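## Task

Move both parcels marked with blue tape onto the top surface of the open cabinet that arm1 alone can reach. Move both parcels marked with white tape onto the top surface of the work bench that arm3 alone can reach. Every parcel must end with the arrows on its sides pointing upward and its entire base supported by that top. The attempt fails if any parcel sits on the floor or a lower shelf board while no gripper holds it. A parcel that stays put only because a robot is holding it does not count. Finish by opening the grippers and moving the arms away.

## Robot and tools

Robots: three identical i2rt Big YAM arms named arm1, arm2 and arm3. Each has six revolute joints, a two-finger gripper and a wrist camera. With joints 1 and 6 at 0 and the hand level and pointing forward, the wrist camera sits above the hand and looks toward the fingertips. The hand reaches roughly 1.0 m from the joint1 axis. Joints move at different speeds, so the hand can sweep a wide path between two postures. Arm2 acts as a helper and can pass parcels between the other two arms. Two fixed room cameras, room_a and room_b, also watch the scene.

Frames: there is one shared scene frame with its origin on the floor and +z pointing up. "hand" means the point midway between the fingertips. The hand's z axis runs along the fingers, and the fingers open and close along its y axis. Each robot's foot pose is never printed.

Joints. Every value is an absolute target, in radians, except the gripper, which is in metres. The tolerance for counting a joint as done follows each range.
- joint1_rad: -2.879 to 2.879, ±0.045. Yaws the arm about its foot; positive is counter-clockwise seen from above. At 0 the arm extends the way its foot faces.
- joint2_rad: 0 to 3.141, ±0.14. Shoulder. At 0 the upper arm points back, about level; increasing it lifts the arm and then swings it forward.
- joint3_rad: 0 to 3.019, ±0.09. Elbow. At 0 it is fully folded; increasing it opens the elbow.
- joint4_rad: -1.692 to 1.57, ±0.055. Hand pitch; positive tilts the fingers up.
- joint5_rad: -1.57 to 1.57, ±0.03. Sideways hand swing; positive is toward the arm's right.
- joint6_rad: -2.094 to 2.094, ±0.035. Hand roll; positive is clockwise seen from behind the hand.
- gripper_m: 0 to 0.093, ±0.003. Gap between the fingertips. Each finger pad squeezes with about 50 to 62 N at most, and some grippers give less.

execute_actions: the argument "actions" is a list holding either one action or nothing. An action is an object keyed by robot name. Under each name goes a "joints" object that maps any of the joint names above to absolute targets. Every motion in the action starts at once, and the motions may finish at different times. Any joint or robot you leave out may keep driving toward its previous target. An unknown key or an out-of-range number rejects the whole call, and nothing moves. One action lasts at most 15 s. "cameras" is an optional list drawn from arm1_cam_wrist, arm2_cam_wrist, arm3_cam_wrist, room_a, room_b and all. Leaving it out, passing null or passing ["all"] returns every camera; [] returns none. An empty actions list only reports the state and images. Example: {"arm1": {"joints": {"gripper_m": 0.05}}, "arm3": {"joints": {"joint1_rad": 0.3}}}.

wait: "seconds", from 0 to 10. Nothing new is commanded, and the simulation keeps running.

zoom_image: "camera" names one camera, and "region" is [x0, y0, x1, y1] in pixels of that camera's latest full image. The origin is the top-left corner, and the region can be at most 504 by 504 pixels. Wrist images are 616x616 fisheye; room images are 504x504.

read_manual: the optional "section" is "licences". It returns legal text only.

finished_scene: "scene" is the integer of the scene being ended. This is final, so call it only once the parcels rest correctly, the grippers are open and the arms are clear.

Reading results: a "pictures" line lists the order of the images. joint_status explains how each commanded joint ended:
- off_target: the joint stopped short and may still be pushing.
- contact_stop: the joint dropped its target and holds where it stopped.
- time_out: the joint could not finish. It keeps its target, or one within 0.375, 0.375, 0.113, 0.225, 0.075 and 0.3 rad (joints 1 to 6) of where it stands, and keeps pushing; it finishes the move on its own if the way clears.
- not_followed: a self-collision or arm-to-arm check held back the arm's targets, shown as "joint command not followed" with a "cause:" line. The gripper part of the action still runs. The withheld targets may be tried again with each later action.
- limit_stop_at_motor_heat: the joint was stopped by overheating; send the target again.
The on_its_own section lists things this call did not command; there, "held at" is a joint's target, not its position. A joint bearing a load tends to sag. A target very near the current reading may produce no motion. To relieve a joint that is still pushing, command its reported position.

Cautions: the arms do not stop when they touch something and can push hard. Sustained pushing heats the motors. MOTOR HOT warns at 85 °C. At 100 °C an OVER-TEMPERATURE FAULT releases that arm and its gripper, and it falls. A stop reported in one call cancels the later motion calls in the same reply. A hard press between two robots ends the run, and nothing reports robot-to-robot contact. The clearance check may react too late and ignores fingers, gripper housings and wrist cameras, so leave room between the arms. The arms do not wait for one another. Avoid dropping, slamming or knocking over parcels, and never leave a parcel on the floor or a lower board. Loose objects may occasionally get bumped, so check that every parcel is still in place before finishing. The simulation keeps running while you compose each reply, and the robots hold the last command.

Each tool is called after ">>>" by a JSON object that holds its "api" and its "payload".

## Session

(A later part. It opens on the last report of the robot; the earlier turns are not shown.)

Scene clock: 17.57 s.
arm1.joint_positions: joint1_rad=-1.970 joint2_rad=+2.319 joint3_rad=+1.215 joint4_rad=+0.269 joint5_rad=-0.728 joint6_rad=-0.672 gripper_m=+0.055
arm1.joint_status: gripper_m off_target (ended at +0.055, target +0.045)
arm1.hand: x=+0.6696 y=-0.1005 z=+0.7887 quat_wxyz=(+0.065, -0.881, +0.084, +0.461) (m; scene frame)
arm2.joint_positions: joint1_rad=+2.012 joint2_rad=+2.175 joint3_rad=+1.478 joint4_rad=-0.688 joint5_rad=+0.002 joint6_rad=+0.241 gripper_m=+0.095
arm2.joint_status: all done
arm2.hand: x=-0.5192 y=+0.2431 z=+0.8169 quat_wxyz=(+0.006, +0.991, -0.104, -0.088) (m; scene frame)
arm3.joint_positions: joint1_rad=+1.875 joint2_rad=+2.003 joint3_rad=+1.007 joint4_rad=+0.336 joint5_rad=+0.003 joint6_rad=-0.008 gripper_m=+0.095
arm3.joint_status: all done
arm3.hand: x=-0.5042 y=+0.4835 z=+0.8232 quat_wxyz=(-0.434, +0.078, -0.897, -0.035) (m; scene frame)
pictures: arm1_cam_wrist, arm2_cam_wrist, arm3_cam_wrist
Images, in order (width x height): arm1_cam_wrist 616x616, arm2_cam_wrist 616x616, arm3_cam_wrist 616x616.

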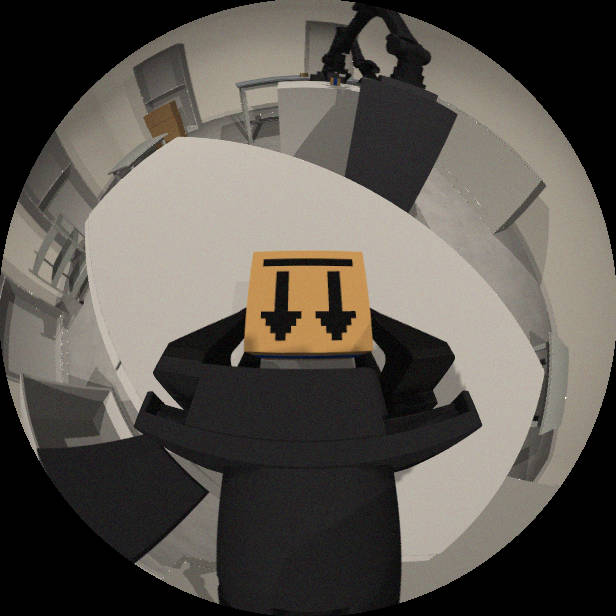

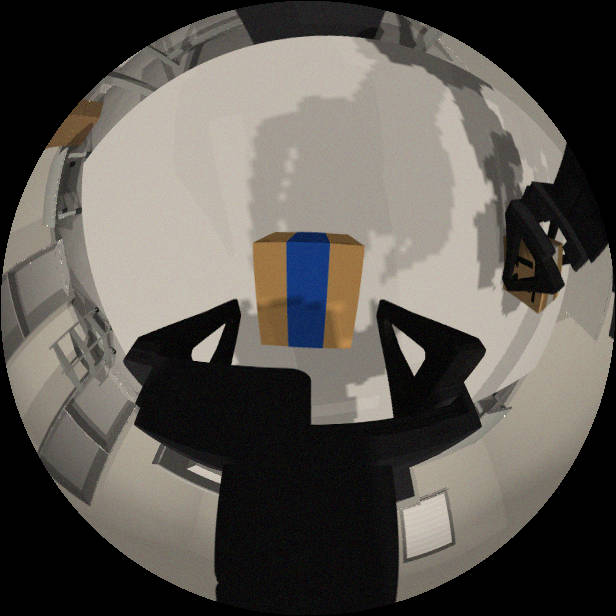

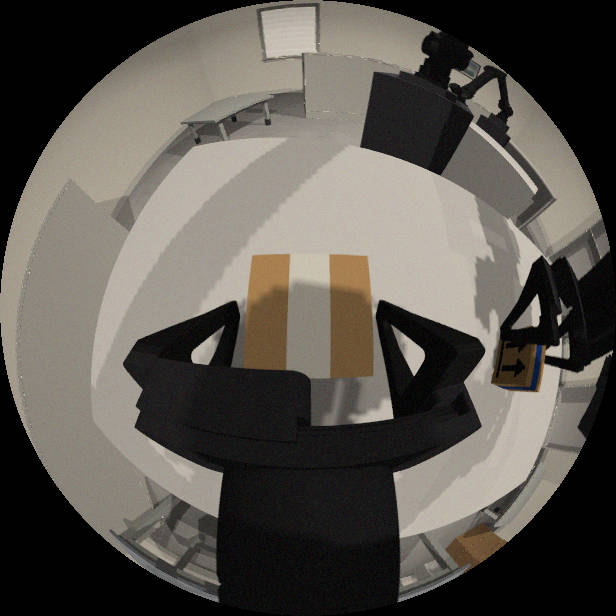

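>>> {"api": "execute_actions", "payload": {"actions": [{"arm1":{"joints":{"joint2_rad":1.7}},"arm2":{"joints":{"joint2_rad":2.195,"joint4_rad":-0.62}},"arm3":{"joints":{"gripper_m":0.045}}}], "cameras": ["arm2_cam_wrist"]}}

>>> {"api": "execute_actions", "payload": {"actions": [{"arm1":{"joints":{"joint1_rad":0.75,"joint2_rad":1.6,"joint3_rad":1.6,"joint4_rad":-1.2,"joint5_rad":0,"joint6_rad":0}},"arm2":{"joints":{"gripper_m":0.04}},"arm3":{"joints":{"joint2_rad":1.3}}}]}}

Scene clock: 19.60 s.
arm1.joint_positions: joint1_rad=-1.970 joint2_rad=+1.706 joint3_rad=+1.215 joint4_rad=+0.280 joint5_rad=-0.729 joint6_rad=-0.672 gripper_m=+0.055
arm1.joint_status: all done
arm1.hand: x=+0.6478 y=-0.0670 z=+1.1922 quat_wxyz=(+0.297, -0.763, -0.046, +0.572) (m; scene frame)
arm2.joint_positions: joint1_rad=+2.012 joint2_rad=+2.190 joint3_rad=+1.478 joint4_rad=-0.636 joint5_rad=+0.002 joint6_rad=+0.241 gripper_m=+0.095
arm2.joint_status: all done
arm2.hand: x=-0.5284 y=+0.2429 z=+0.8102 quat_wxyz=(+0.009, +0.989, -0.104, -0.107) (m; scene frame)
arm3.joint_positions: joint1_rad=+1.875 joint2_rad=+2.003 joint3_rad=+1.007 joint4_rad=+0.336 joint5_rad=+0.002 joint6_rad=-0.008 gripper_m=+0.057
arm3.joint_status: gripper_m off_target (ended at +0.057, target +0.045)
arm3.hand: x=-0.5042 y=+0.4836 z=+0.8232 quat_wxyz=(-0.434, +0.078, -0.897, -0.035) (m; scene frame)
pictures: arm2_cam_wrist
Images, in order (width x height): arm2_cam_wrist 616x616.

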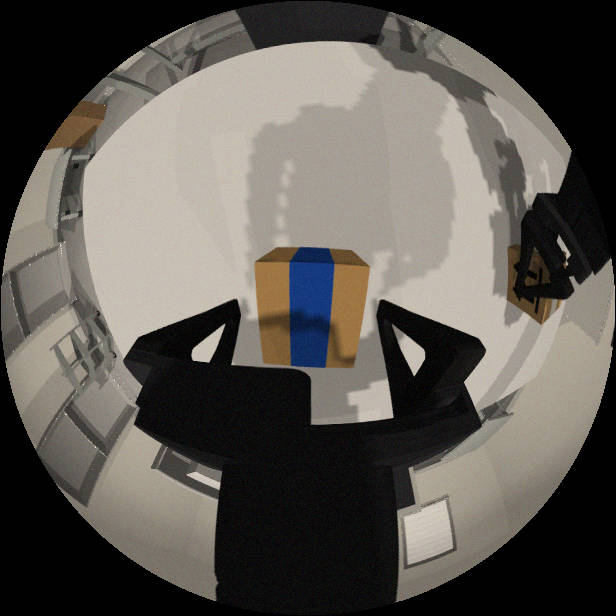

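Scene clock: 22.07 s.
arm1.joint_positions: joint1_rad=+0.757 joint2_rad=+1.628 joint3_rad=+1.576 joint4_rad=-1.188 joint5_rad=-0.002 joint6_rad=-0.009 gripper_m=+0.055
arm1.joint_status: all done
arm1.hand: x=+1.0237 y=-1.2113 z=+1.1724 quat_wxyz=(-0.121, -0.696, -0.700, +0.109) (m; scene frame)
arm2.joint_positions: joint1_rad=+2.012 joint2_rad=+2.190 joint3_rad=+1.478 joint4_rad=-0.636 joint5_rad=+0.002 joint6_rad=+0.242 gripper_m=+0.050
arm2.joint_status: gripper_m off_target (ended at +0.050, target +0.040)
arm2.hand: x=-0.5285 y=+0.2428 z=+0.8103 quat_wxyz=(+0.009, +0.989, -0.104, -0.107) (m; scene frame)
arm3.joint_positions: joint1_rad=+1.875 joint2_rad=+1.302 joint3_rad=+1.007 joint4_rad=+0.323 joint5_rad=+0.002 joint6_rad=-0.008 gripper_m=+0.057
arm3.joint_status: all done
arm3.hand: x=-0.5449 y=+0.4753 z=+1.2587 quat_wxyz=(-0.711, +0.060, -0.698, -0.057) (m; scene frame)
pictures: arm1_cam_wrist, arm2_cam_wrist, arm3_cam_wrist, room_a, room_b
Images, in order (width x height): arm1_cam_wrist 616x616, arm2_cam_wrist 616x616, arm3_cam_wrist 616x616, room_a 504x504, room_b 504x504.

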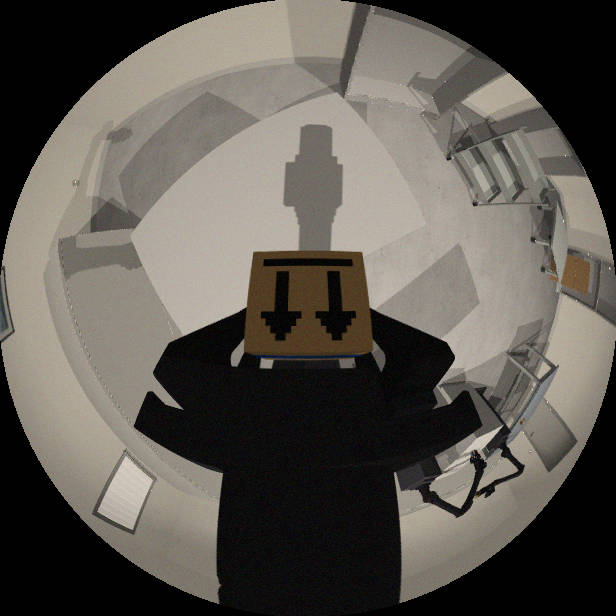

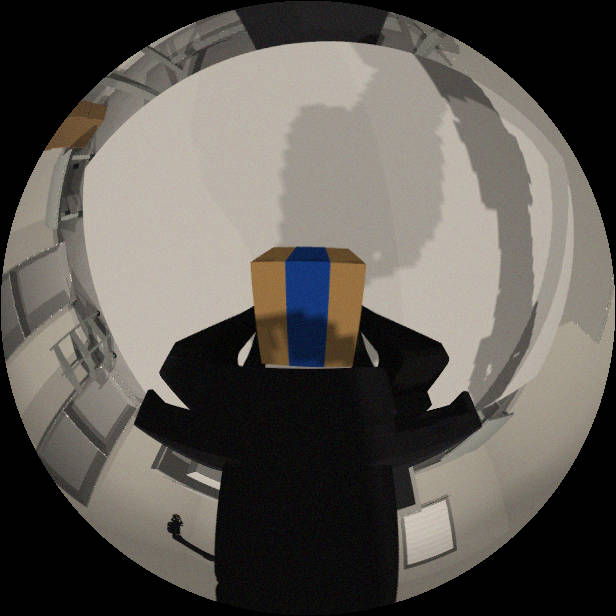

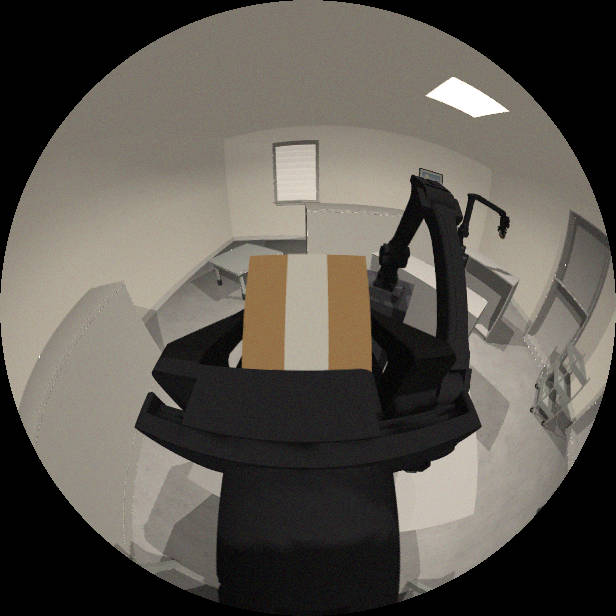

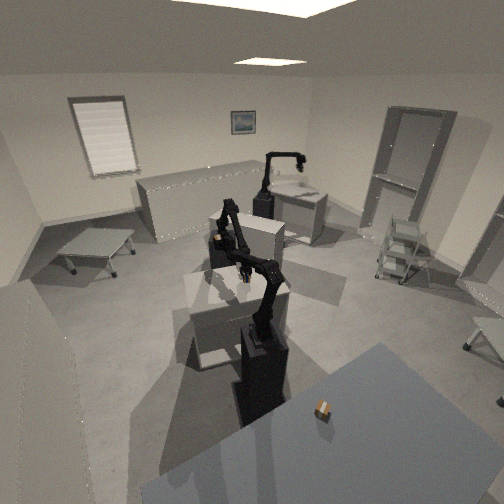

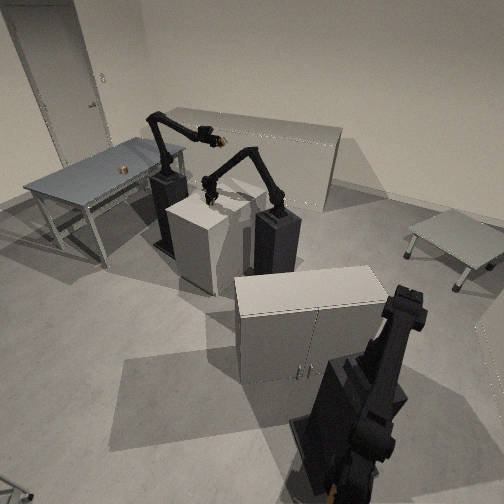

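>>> {"api": "execute_actions", "payload": {"actions": [{"arm1":{"joints":{"joint1_rad":1.2,"joint2_rad":2.08,"joint3_rad":1.78,"joint4_rad":-1.66}},"arm2":{"joints":{"joint2_rad":1.4}},"arm3":{"joints":{"joint2_rad":0.7,"joint4_rad":-1.2}}}], "cameras": ["arm1_cam_wrist","room_a"]}}

>>> {"api": "execute_actions", "payload": {"actions": [{"arm2":{"joints":{"joint1_rad":-1.75,"joint2_rad":1.8,"joint6_rad":0}},"arm3":{"joints":{"joint1_rad":-1.7,"joint2_rad":1.2,"joint3_rad":1.4,"joint4_rad":-1.66}}}]}}

>>> {"api": "zoom_image", "payload": {"camera": "room_a", "region": [240,140,340,240]}}

Scene clock: 24.63 s.
arm1.joint_positions: joint1_rad=+1.195 joint2_rad=+2.105 joint3_rad=+1.749 joint4_rad=-1.643 joint5_rad=-0.002 joint6_rad=-0.007 gripper_m=+0.055
arm1.joint_status: all done
arm1.hand: x=+1.2507 y=-1.1175 z=+0.9892 quat_wxyz=(+0.173, -0.521, -0.827, -0.121) (m; scene frame)
arm2.joint_positions: joint1_rad=+2.012 joint2_rad=+1.413 joint3_rad=+1.478 joint4_rad=-0.631 joint5_rad=+0.002 joint6_rad=+0.242 gripper_m=+0.050
arm2.joint_status: all done
arm2.hand: x=-0.5103 y=+0.2386 z=+1.3083 quat_wxyz=(+0.060, +0.874, -0.091, -0.474) (m; scene frame)
arm3.joint_positions: joint1_rad=+1.875 joint2_rad=+0.705 joint3_rad=+1.007 joint4_rad=-1.186 joint5_rad=+0.002 joint6_rad=-0.008 gripper_m=+0.057
arm3.joint_status: all done
arm3.hand: x=-0.8413 y=+0.4253 z=+1.2036 quat_wxyz=(-0.331, +0.082, -0.940, -0.027) (m; scene frame)
pictures: arm1_cam_wrist, room_a
Images, in order (width x height): arm1_cam_wrist 616x616, room_a 504x504.

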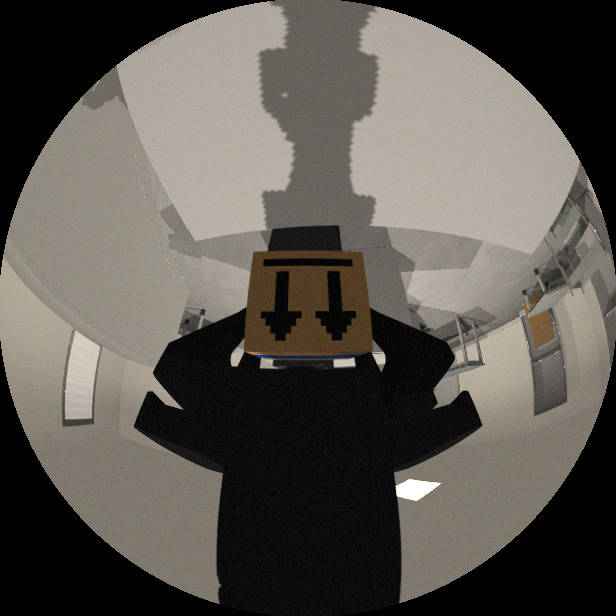

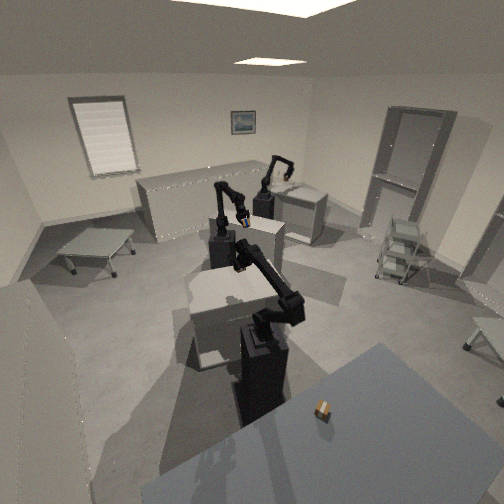

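Scene clock: 27.77 s.
arm1.joint_positions: joint1_rad=+1.195 joint2_rad=+2.105 joint3_rad=+1.749 joint4_rad=-1.643 joint5_rad=-0.002 joint6_rad=-0.007 gripper_m=+0.055
arm1.joint_status: not commanded
arm1.hand: x=+1.2507 y=-1.1175 z=+0.9892 quat_wxyz=(+0.173, -0.521, -0.827, -0.121) (m; scene frame)
arm2.joint_positions: joint1_rad=-1.755 joint2_rad=+1.823 joint3_rad=+1.469 joint4_rad=-0.628 joint5_rad=+0.002 joint6_rad=+0.008 gripper_m=+0.050
arm2.joint_status: all done
arm2.hand: x=+0.6702 y=-0.1203 z=+1.0499 quat_wxyz=(-0.280, -0.286, -0.913, +0.079) (m; scene frame)
arm3.joint_positions: joint1_rad=-1.699 joint2_rad=+1.222 joint3_rad=+1.340 joint4_rad=-1.644 joint5_rad=+0.000 joint6_rad=-0.008 gripper_m=+0.057
arm3.joint_status: all done
arm3.hand: x=-1.4699 y=+0.4677 z=+1.1685 quat_wxyz=(+0.003, -0.991, +0.128, +0.028) (m; scene frame)
pictures: arm1_cam_wrist, arm2_cam_wrist, arm3_cam_wrist, room_a, room_b
Images, in order (width x height): arm1_cam_wrist 616x616, arm2_cam_wrist 616x616, arm3_cam_wrist 616x616, room_a 504x504, room_b 504x504.

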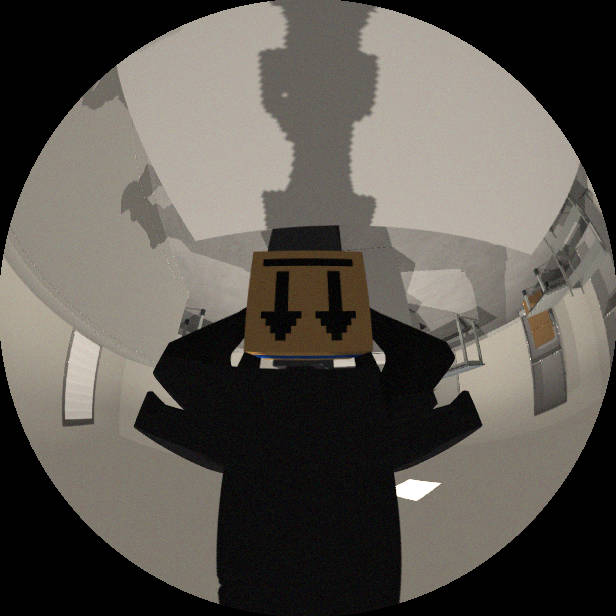

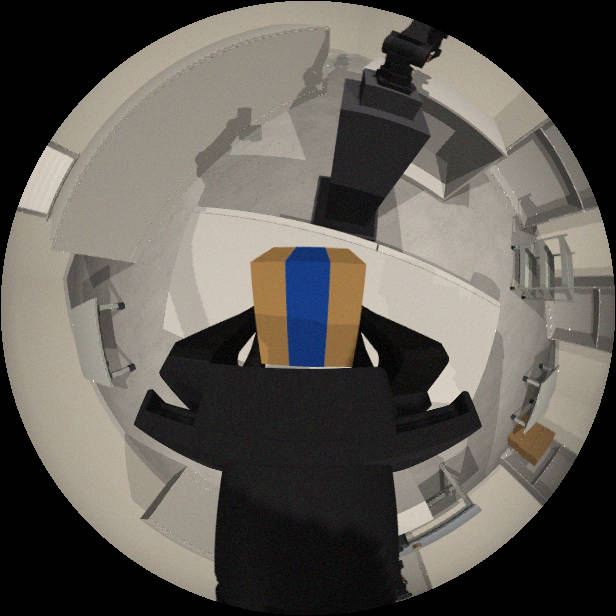

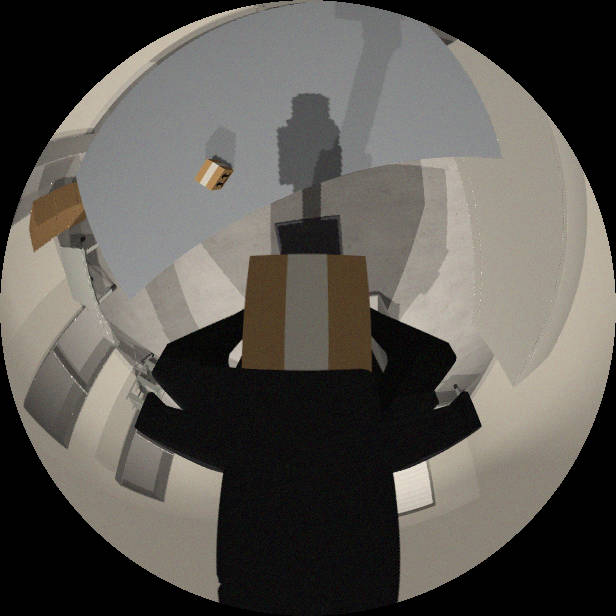

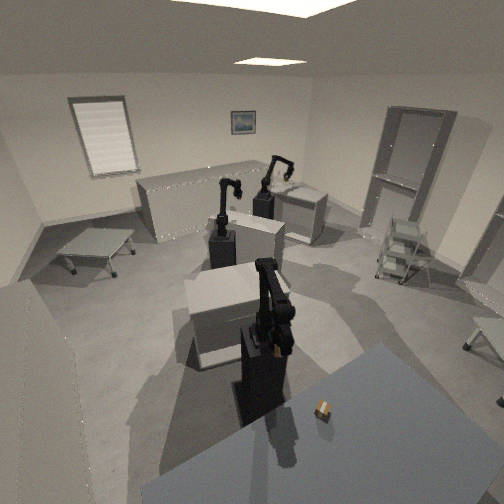

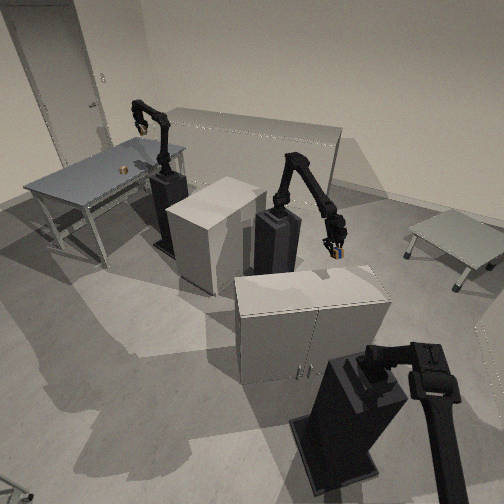

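Region (240, 140, 340, 240) of room_a's 504x504 image, scaled by 5.040, with more detail than that image has.

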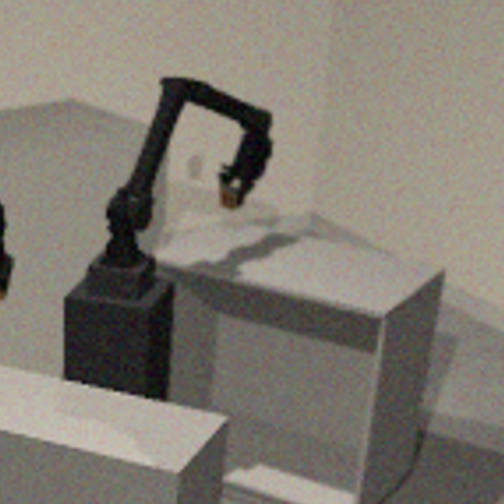

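>>> {"api": "execute_actions", "payload": {"actions": [{"arm1":{"joints":{"joint2_rad":2.3,"joint3_rad":1.85,"joint4_rad":-1.66}},"arm2":{"joints":{"joint2_rad":2.14,"joint3_rad":1.43,"joint4_rad":-0.59}},"arm3":{"joints":{"joint1_rad":-1.62,"joint2_rad":2.2,"joint3_rad":1.88,"joint4_rad":-1.69}}}]}}

>>> {"api": "zoom_image", "payload": {"camera": "room_a", "region": [240,140,340,240]}}

>>> {"api": "zoom_image", "payload": {"camera": "room_b", "region": [90,100,200,190]}}

Scene clock: 30.03 s.
arm1.joint_positions: joint1_rad=+1.195 joint2_rad=+2.334 joint3_rad=+1.827 joint4_rad=-1.647 joint5_rad=-0.002 joint6_rad=-0.007 gripper_m=+0.055
arm1.joint_status: all done
arm1.hand: x=+1.2532 y=-1.1191 z=+0.8911 quat_wxyz=(+0.236, -0.510, -0.811, -0.161) (m; scene frame)
arm2.joint_positions: joint1_rad=-1.755 joint2_rad=+2.154 joint3_rad=+1.401 joint4_rad=-0.600 joint5_rad=+0.002 joint6_rad=+0.008 gripper_m=+0.050
arm2.joint_status: all done
arm2.hand: x=+0.6240 y=-0.0854 z=+0.8147 quat_wxyz=(-0.106, -0.296, -0.949, +0.027) (m; scene frame)
arm3.joint_positions: joint1_rad=-1.620 joint2_rad=+2.232 joint3_rad=+1.844 joint4_rad=-1.671 joint5_rad=+0.000 joint6_rad=-0.008 gripper_m=+0.057
arm3.joint_status: all done
joint sent to its limit — the command would take arm3.joint4_rad past its lower limit, so that joint was sent only as far as its limit.
arm3.hand: x=-1.6753 y=+0.4784 z=+0.8873 quat_wxyz=(-0.023, -0.968, +0.086, -0.235) (m; scene frame)
pictures: arm1_cam_wrist, arm2_cam_wrist, arm3_cam_wrist, room_a, room_b
Images, in order (width x height): arm1_cam_wrist 616x616, arm2_cam_wrist 616x616, arm3_cam_wrist 616x616, room_a 504x504, room_b 504x504.

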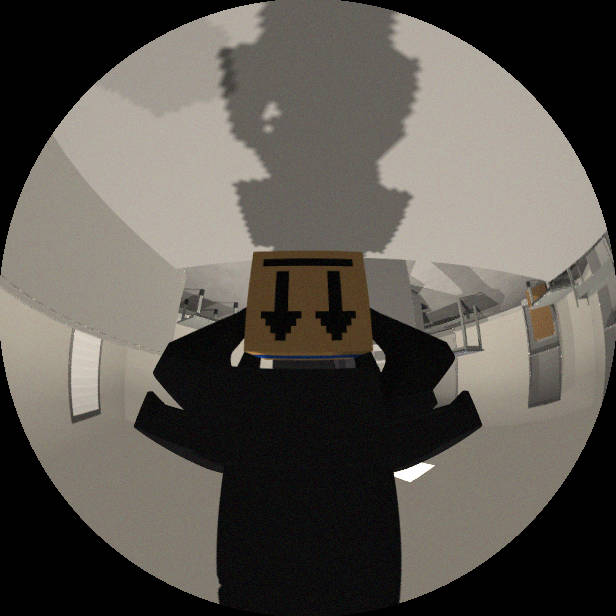

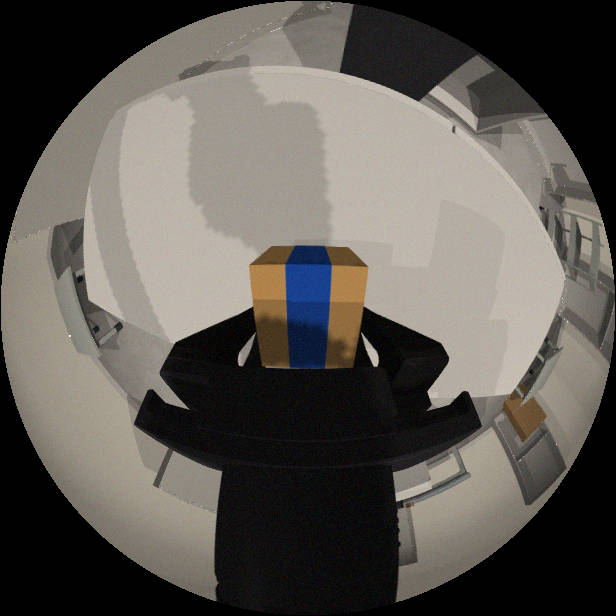

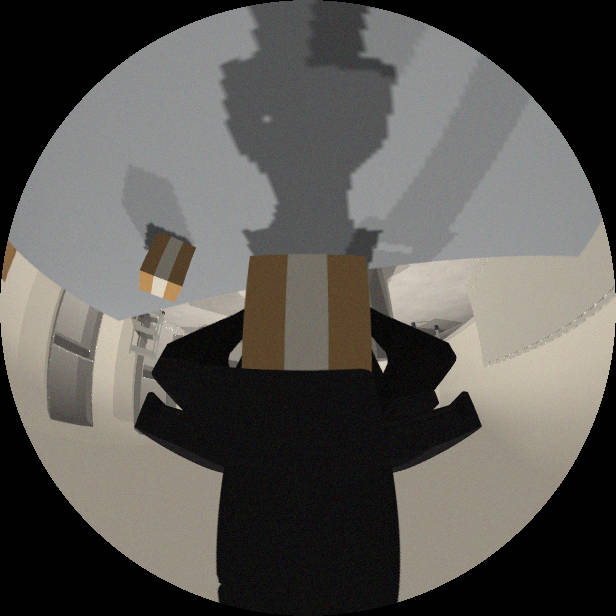

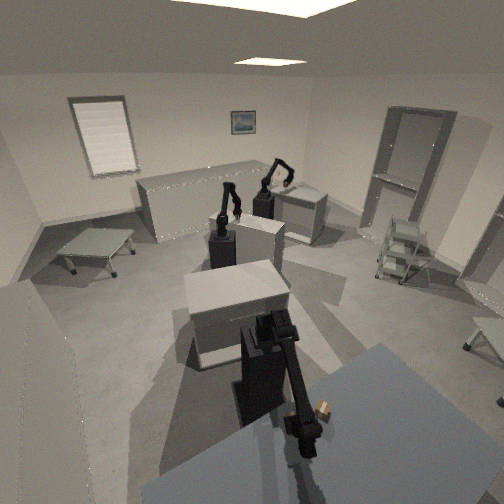

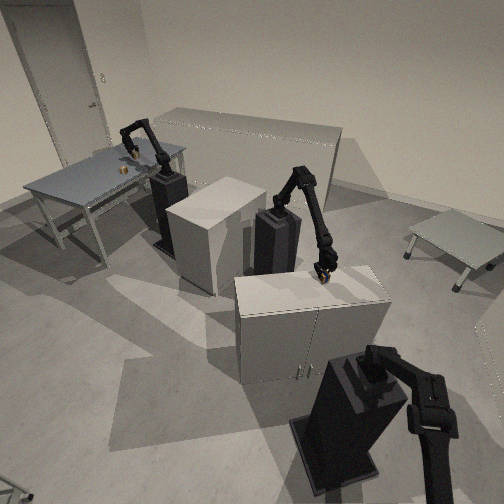

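Region (240, 140, 340, 240) of room_a's 504x504 image, scaled by 5.040, with more detail than that image has.

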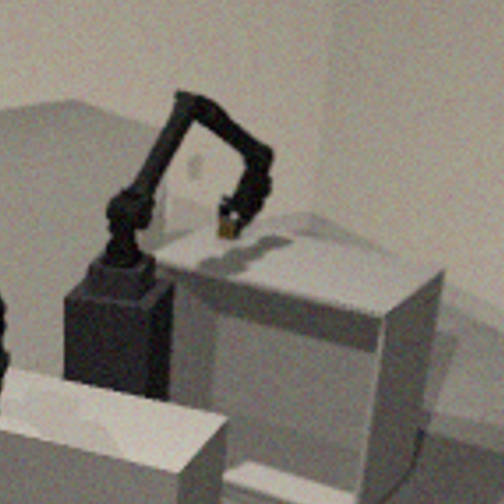

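Region (90, 100, 200, 190) of room_b's 504x504 image, scaled by 4.582, with more detail than that image has; it fills the top 412 rows of this view, and the rest is white.

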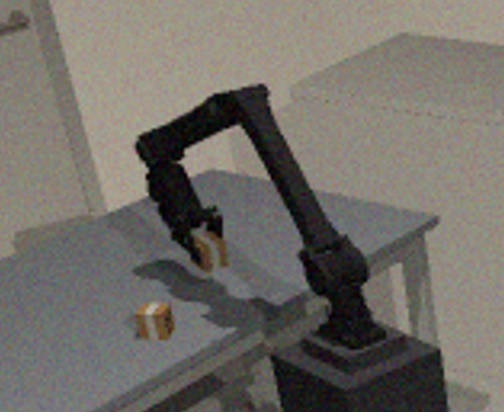

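>>> {"api": "execute_actions", "payload": {"actions": [{"arm1":{"joints":{"joint2_rad":2.39,"joint4_rad":-1.6}},"arm2":{"joints":{"joint2_rad":2.18}},"arm3":{"joints":{"joint2_rad":2.31,"joint3_rad":1.82}}}], "cameras": ["arm1_cam_wrist","arm3_cam_wrist","room_b"]}}

>>> {"api": "zoom_image", "payload": {"camera": "room_b", "region": [90,100,200,190]}}

Scene clock: 31.40 s.
arm1.joint_positions: joint1_rad=+1.195 joint2_rad=+2.396 joint3_rad=+1.827 joint4_rad=-1.610 joint5_rad=-0.002 joint6_rad=-0.007 gripper_m=+0.055
arm1.joint_status: all done
arm1.hand: x=+1.2522 y=-1.1156 z=+0.8542 quat_wxyz=(+0.246, -0.508, -0.808, -0.168) (m; scene frame)
arm2.joint_positions: joint1_rad=-1.755 joint2_rad=+2.183 joint3_rad=+1.401 joint4_rad=-0.600 joint5_rad=+0.002 joint6_rad=+0.008 gripper_m=+0.050
arm2.joint_status: all done
arm2.hand: x=+0.6185 y=-0.0815 z=+0.7972 quat_wxyz=(-0.092, -0.296, -0.950, +0.022) (m; scene frame)
arm3.joint_positions: joint1_rad=-1.620 joint2_rad=+2.330 joint3_rad=+1.812 joint4_rad=-1.671 joint5_rad=+0.000 joint6_rad=-0.008 gripper_m=+0.057
arm3.joint_status: all done
arm3.hand: x=-1.6515 y=+0.4739 z=+0.8301 quat_wxyz=(-0.029, -0.951, +0.085, -0.297) (m; scene frame)
pictures: arm1_cam_wrist, arm3_cam_wrist, room_b
Images, in order (width x height): arm1_cam_wrist 616x616, arm3_cam_wrist 616x616, room_b 504x504.

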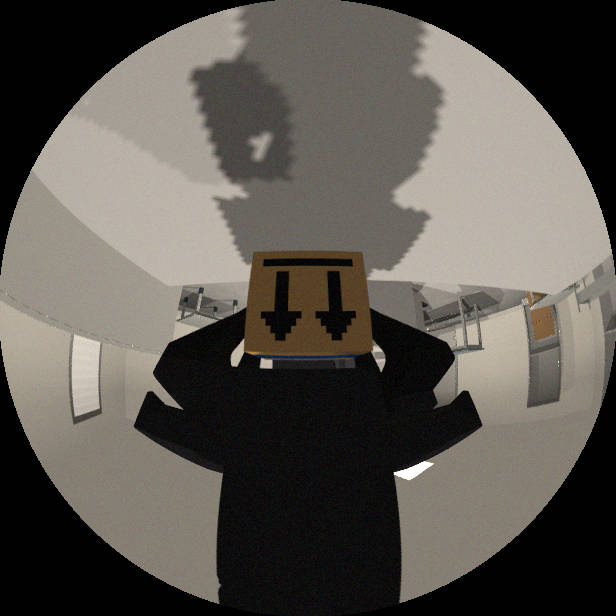

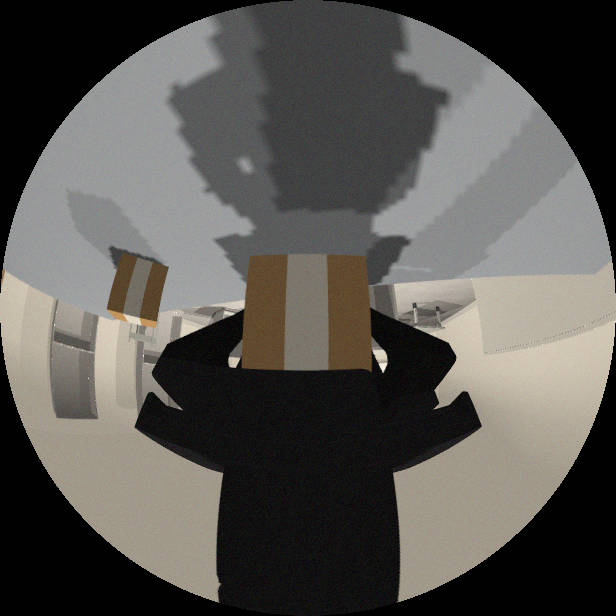

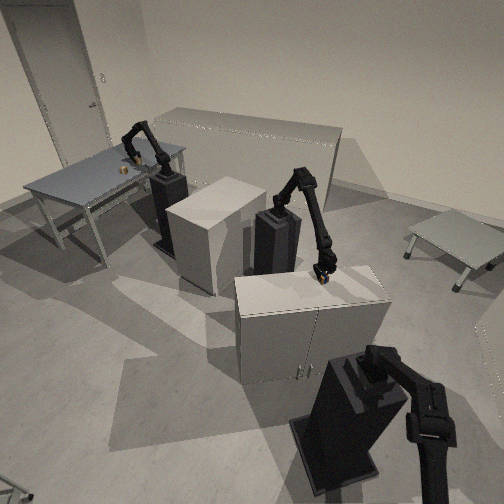

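Region (90, 100, 200, 190) of room_b's 504x504 image, scaled by 4.582, with more detail than that image has; it fills the top 412 rows of this view, and the rest is white.

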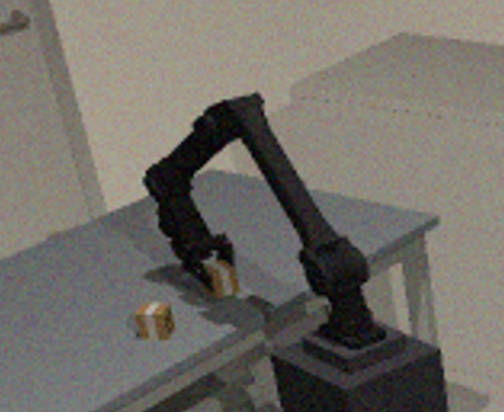

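Each about 2 cm up still.

>>> {"api": "execute_actions", "payload": {"actions": [{"arm1":{"joints":{"joint2_rad":2.435,"joint4_rad":-1.55}},"arm2":{"joints":{"joint2_rad":2.205,"joint4_rad":-0.55}},"arm3":{"joints":{"joint2_rad":2.37}}}], "cameras": ["arm1_cam_wrist","arm3_cam_wrist","room_b"]}}

>>> {"api": "zoom_image", "payload": {"camera": "room_b", "region": [290,240,360,300]}}

Scene clock: 32.47 s.
arm1.joint_positions: joint1_rad=+1.195 joint2_rad=+2.435 joint3_rad=+1.827 joint4_rad=-1.561 joint5_rad=-0.002 joint6_rad=-0.007 gripper_m=+0.055
arm1.joint_status: all done
arm1.hand: x=+1.2534 y=-1.1171 z=+0.8280 quat_wxyz=(+0.242, -0.509, -0.809, -0.165) (m; scene frame)
arm2.joint_positions: joint1_rad=-1.755 joint2_rad=+2.197 joint3_rad=+1.401 joint4_rad=-0.565 joint5_rad=+0.002 joint6_rad=+0.008 gripper_m=+0.050
arm2.joint_status: all done
arm2.hand: x=+0.6228 y=-0.0843 z=+0.7906 quat_wxyz=(-0.102, -0.296, -0.949, +0.025) (m; scene frame)
arm3.joint_positions: joint1_rad=-1.620 joint2_rad=+2.375 joint3_rad=+1.812 joint4_rad=-1.671 joint5_rad=+0.000 joint6_rad=-0.008 gripper_m=+0.057
arm3.joint_status: all done
arm3.hand: x=-1.6442 y=+0.4725 z=+0.8081 quat_wxyz=(-0.031, -0.944, +0.084, -0.318) (m; scene frame)
pictures: arm1_cam_wrist, arm3_cam_wrist, room_b
Images, in order (width x height): arm1_cam_wrist 616x616, arm3_cam_wrist 616x616, room_b 504x504.

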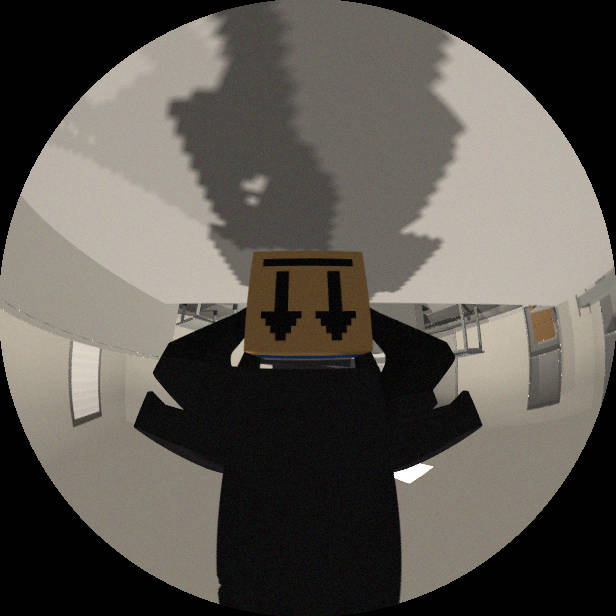

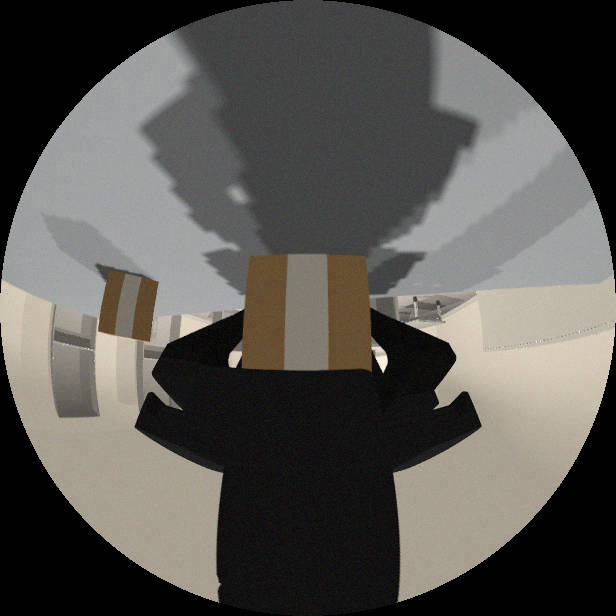

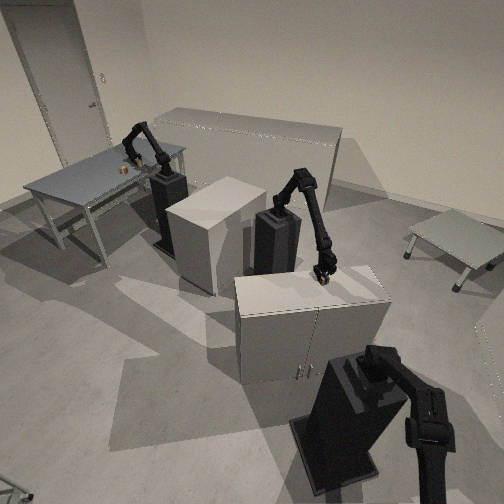

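Region (290, 240, 360, 300) of room_b's 504x504 image, scaled by 7.200, with more detail than that image has; it fills the top 432 rows of this view, and the rest is white.

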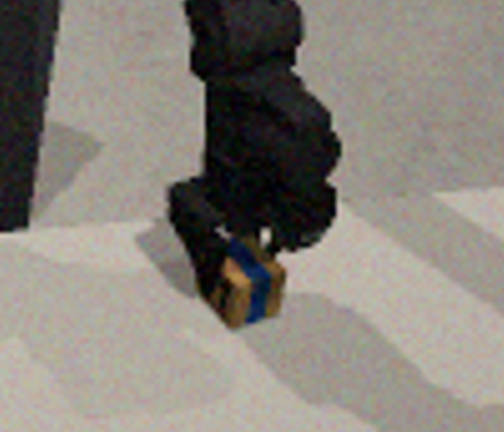

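>>> {"api": "execute_actions", "payload": {"actions": [{"arm1":{"joints":{"joint2_rad":2.465}},"arm2":{"joints":{"gripper_m":0.093}},"arm3":{"joints":{"joint2_rad":2.4,"joint4_rad":-1.63}}}], "cameras": ["arm1_cam_wrist","arm3_cam_wrist"]}}

Scene clock: 33.43 s.
arm1.joint_positions: joint1_rad=+1.195 joint2_rad=+2.461 joint3_rad=+1.827 joint4_rad=-1.561 joint5_rad=-0.002 joint6_rad=-0.007 gripper_m=+0.055
arm1.joint_status: all done
arm1.hand: x=+1.2510 y=-1.1115 z=+0.8147 quat_wxyz=(+0.252, -0.507, -0.806, -0.172) (m; scene frame)
arm2.joint_positions: joint1_rad=-1.755 joint2_rad=+2.198 joint3_rad=+1.401 joint4_rad=-0.565 joint5_rad=+0.002 joint6_rad=+0.008 gripper_m=+0.093
arm2.joint_status: all done
arm2.hand: x=+0.6226 y=-0.0842 z=+0.7899 quat_wxyz=(-0.102, -0.296, -0.950, +0.025) (m; scene frame)
arm3.joint_positions: joint1_rad=-1.620 joint2_rad=+2.391 joint3_rad=+1.812 joint4_rad=-1.645 joint5_rad=+0.000 joint6_rad=-0.008 gripper_m=+0.057
arm3.joint_status: all done
arm3.hand: x=-1.6461 y=+0.4729 z=+0.7962 quat_wxyz=(-0.031, -0.945, +0.084, -0.314) (m; scene frame)
pictures: arm1_cam_wrist, arm3_cam_wrist
Images, in order (width x height): arm1_cam_wrist 616x616, arm3_cam_wrist 616x616.

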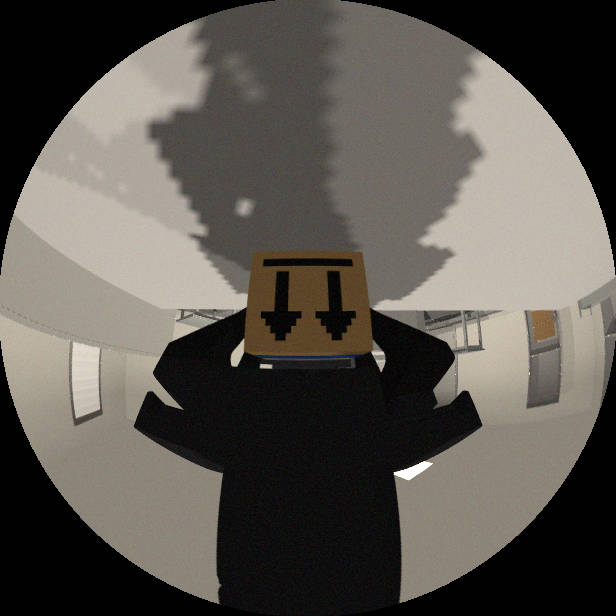

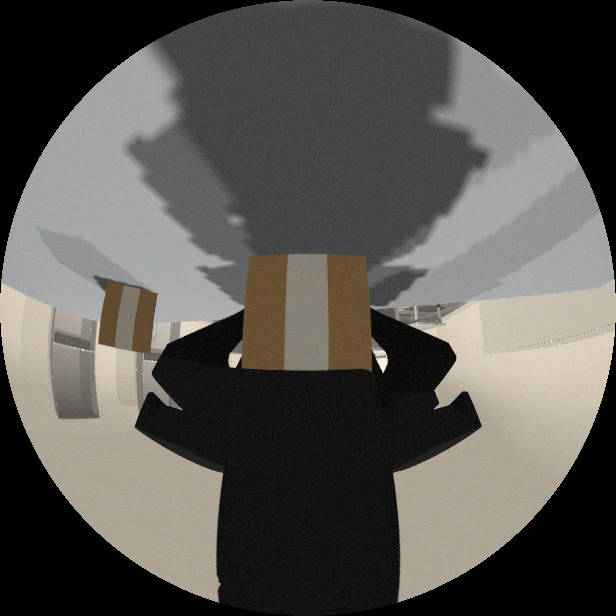

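>>> {"api": "execute_actions", "payload": {"actions": [{"arm1":{"joints":{"joint2_rad":2.485,"joint4_rad":-1.53}},"arm2":{"joints":{"joint2_rad":1.0}},"arm3":{"joints":{"gripper_m":0.093}}}], "cameras": ["arm3_cam_wrist"]}}

>>> {"api": "execute_actions", "payload": {"actions": [{"arm1":{"joints":{"gripper_m":0.093}},"arm2":{"joints":{"joint1_rad":0}},"arm3":{"joints":{"joint2_rad":2.0}}}], "cameras": ["arm1_cam_wrist"]}}

Scene clock: 35.60 s.
arm1.joint_positions: joint1_rad=+1.195 joint2_rad=+2.464 joint3_rad=+1.827 joint4_rad=-1.547 joint5_rad=-0.001 joint6_rad=-0.005 gripper_m=+0.055
arm1.joint_status: all done
arm1.hand: x=+1.2518 y=-1.1133 z=+0.8110 quat_wxyz=(+0.248, -0.508, -0.807, -0.169) (m; scene frame)
arm2.joint_positions: joint1_rad=-1.755 joint2_rad=+1.001 joint3_rad=+1.418 joint4_rad=-0.559 joint5_rad=+0.002 joint6_rad=+0.008 gripper_m=+0.093
arm2.joint_status: all done
arm2.hand: x=+0.4930 y=-0.0076 z=+1.5117 quat_wxyz=(-0.628, -0.229, -0.720, +0.186) (m; scene frame)
arm3.joint_positions: joint1_rad=-1.620 joint2_rad=+2.393 joint3_rad=+1.812 joint4_rad=-1.645 joint5_rad=+0.000 joint6_rad=-0.008 gripper_m=+0.093
arm3.joint_status: all done
arm3.hand: x=-1.6458 y=+0.4728 z=+0.7955 quat_wxyz=(-0.031, -0.945, +0.084, -0.315) (m; scene frame)
pictures: arm3_cam_wrist
Images, in order (width x height): arm3_cam_wrist 616x616.

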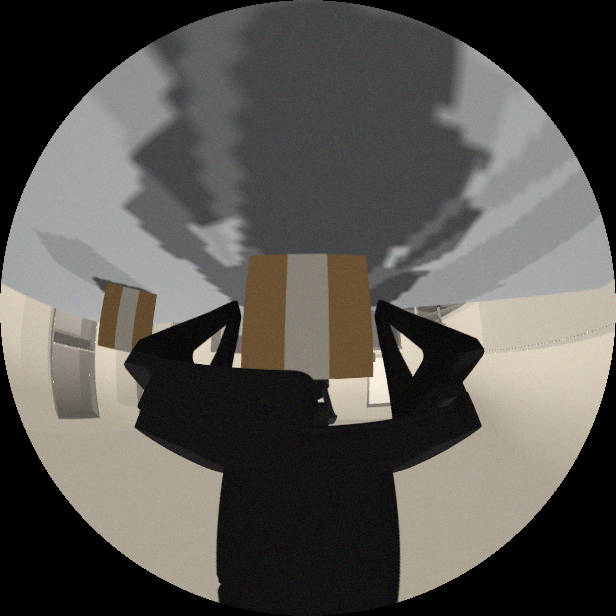

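Scene clock: 37.47 s.
arm1.joint_positions: joint1_rad=+1.195 joint2_rad=+2.473 joint3_rad=+1.827 joint4_rad=-1.543 joint5_rad=-0.001 joint6_rad=-0.005 gripper_m=+0.093
arm1.joint_status: all done
arm1.hand: x=+1.2513 y=-1.1120 z=+0.8058 quat_wxyz=(+0.250, -0.508, -0.807, -0.170) (m; scene frame)
arm2.joint_positions: joint1_rad=+0.000 joint2_rad=+1.010 joint3_rad=+1.418 joint4_rad=-0.559 joint5_rad=+0.000 joint6_rad=+0.007 gripper_m=+0.093
arm2.joint_status: all done
arm2.hand: x=+0.2946 y=+0.6874 z=+1.5131 quat_wxyz=(-0.548, +0.412, -0.632, -0.361) (m; scene frame)
arm3.joint_positions: joint1_rad=-1.620 joint2_rad=+2.008 joint3_rad=+1.804 joint4_rad=-1.642 joint5_rad=+0.000 joint6_rad=-0.008 gripper_m=+0.093
arm3.joint_status: all done
arm3.hand: x=-1.6791 y=+0.4792 z=+0.9926 quat_wxyz=(-0.013, -0.987, +0.088, -0.131) (m; scene frame)
pictures: arm1_cam_wrist
Images, in order (width x height): arm1_cam_wrist 616x616.

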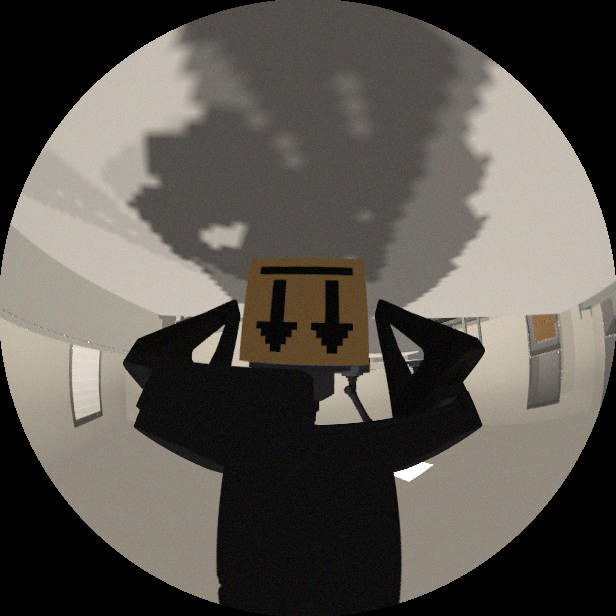

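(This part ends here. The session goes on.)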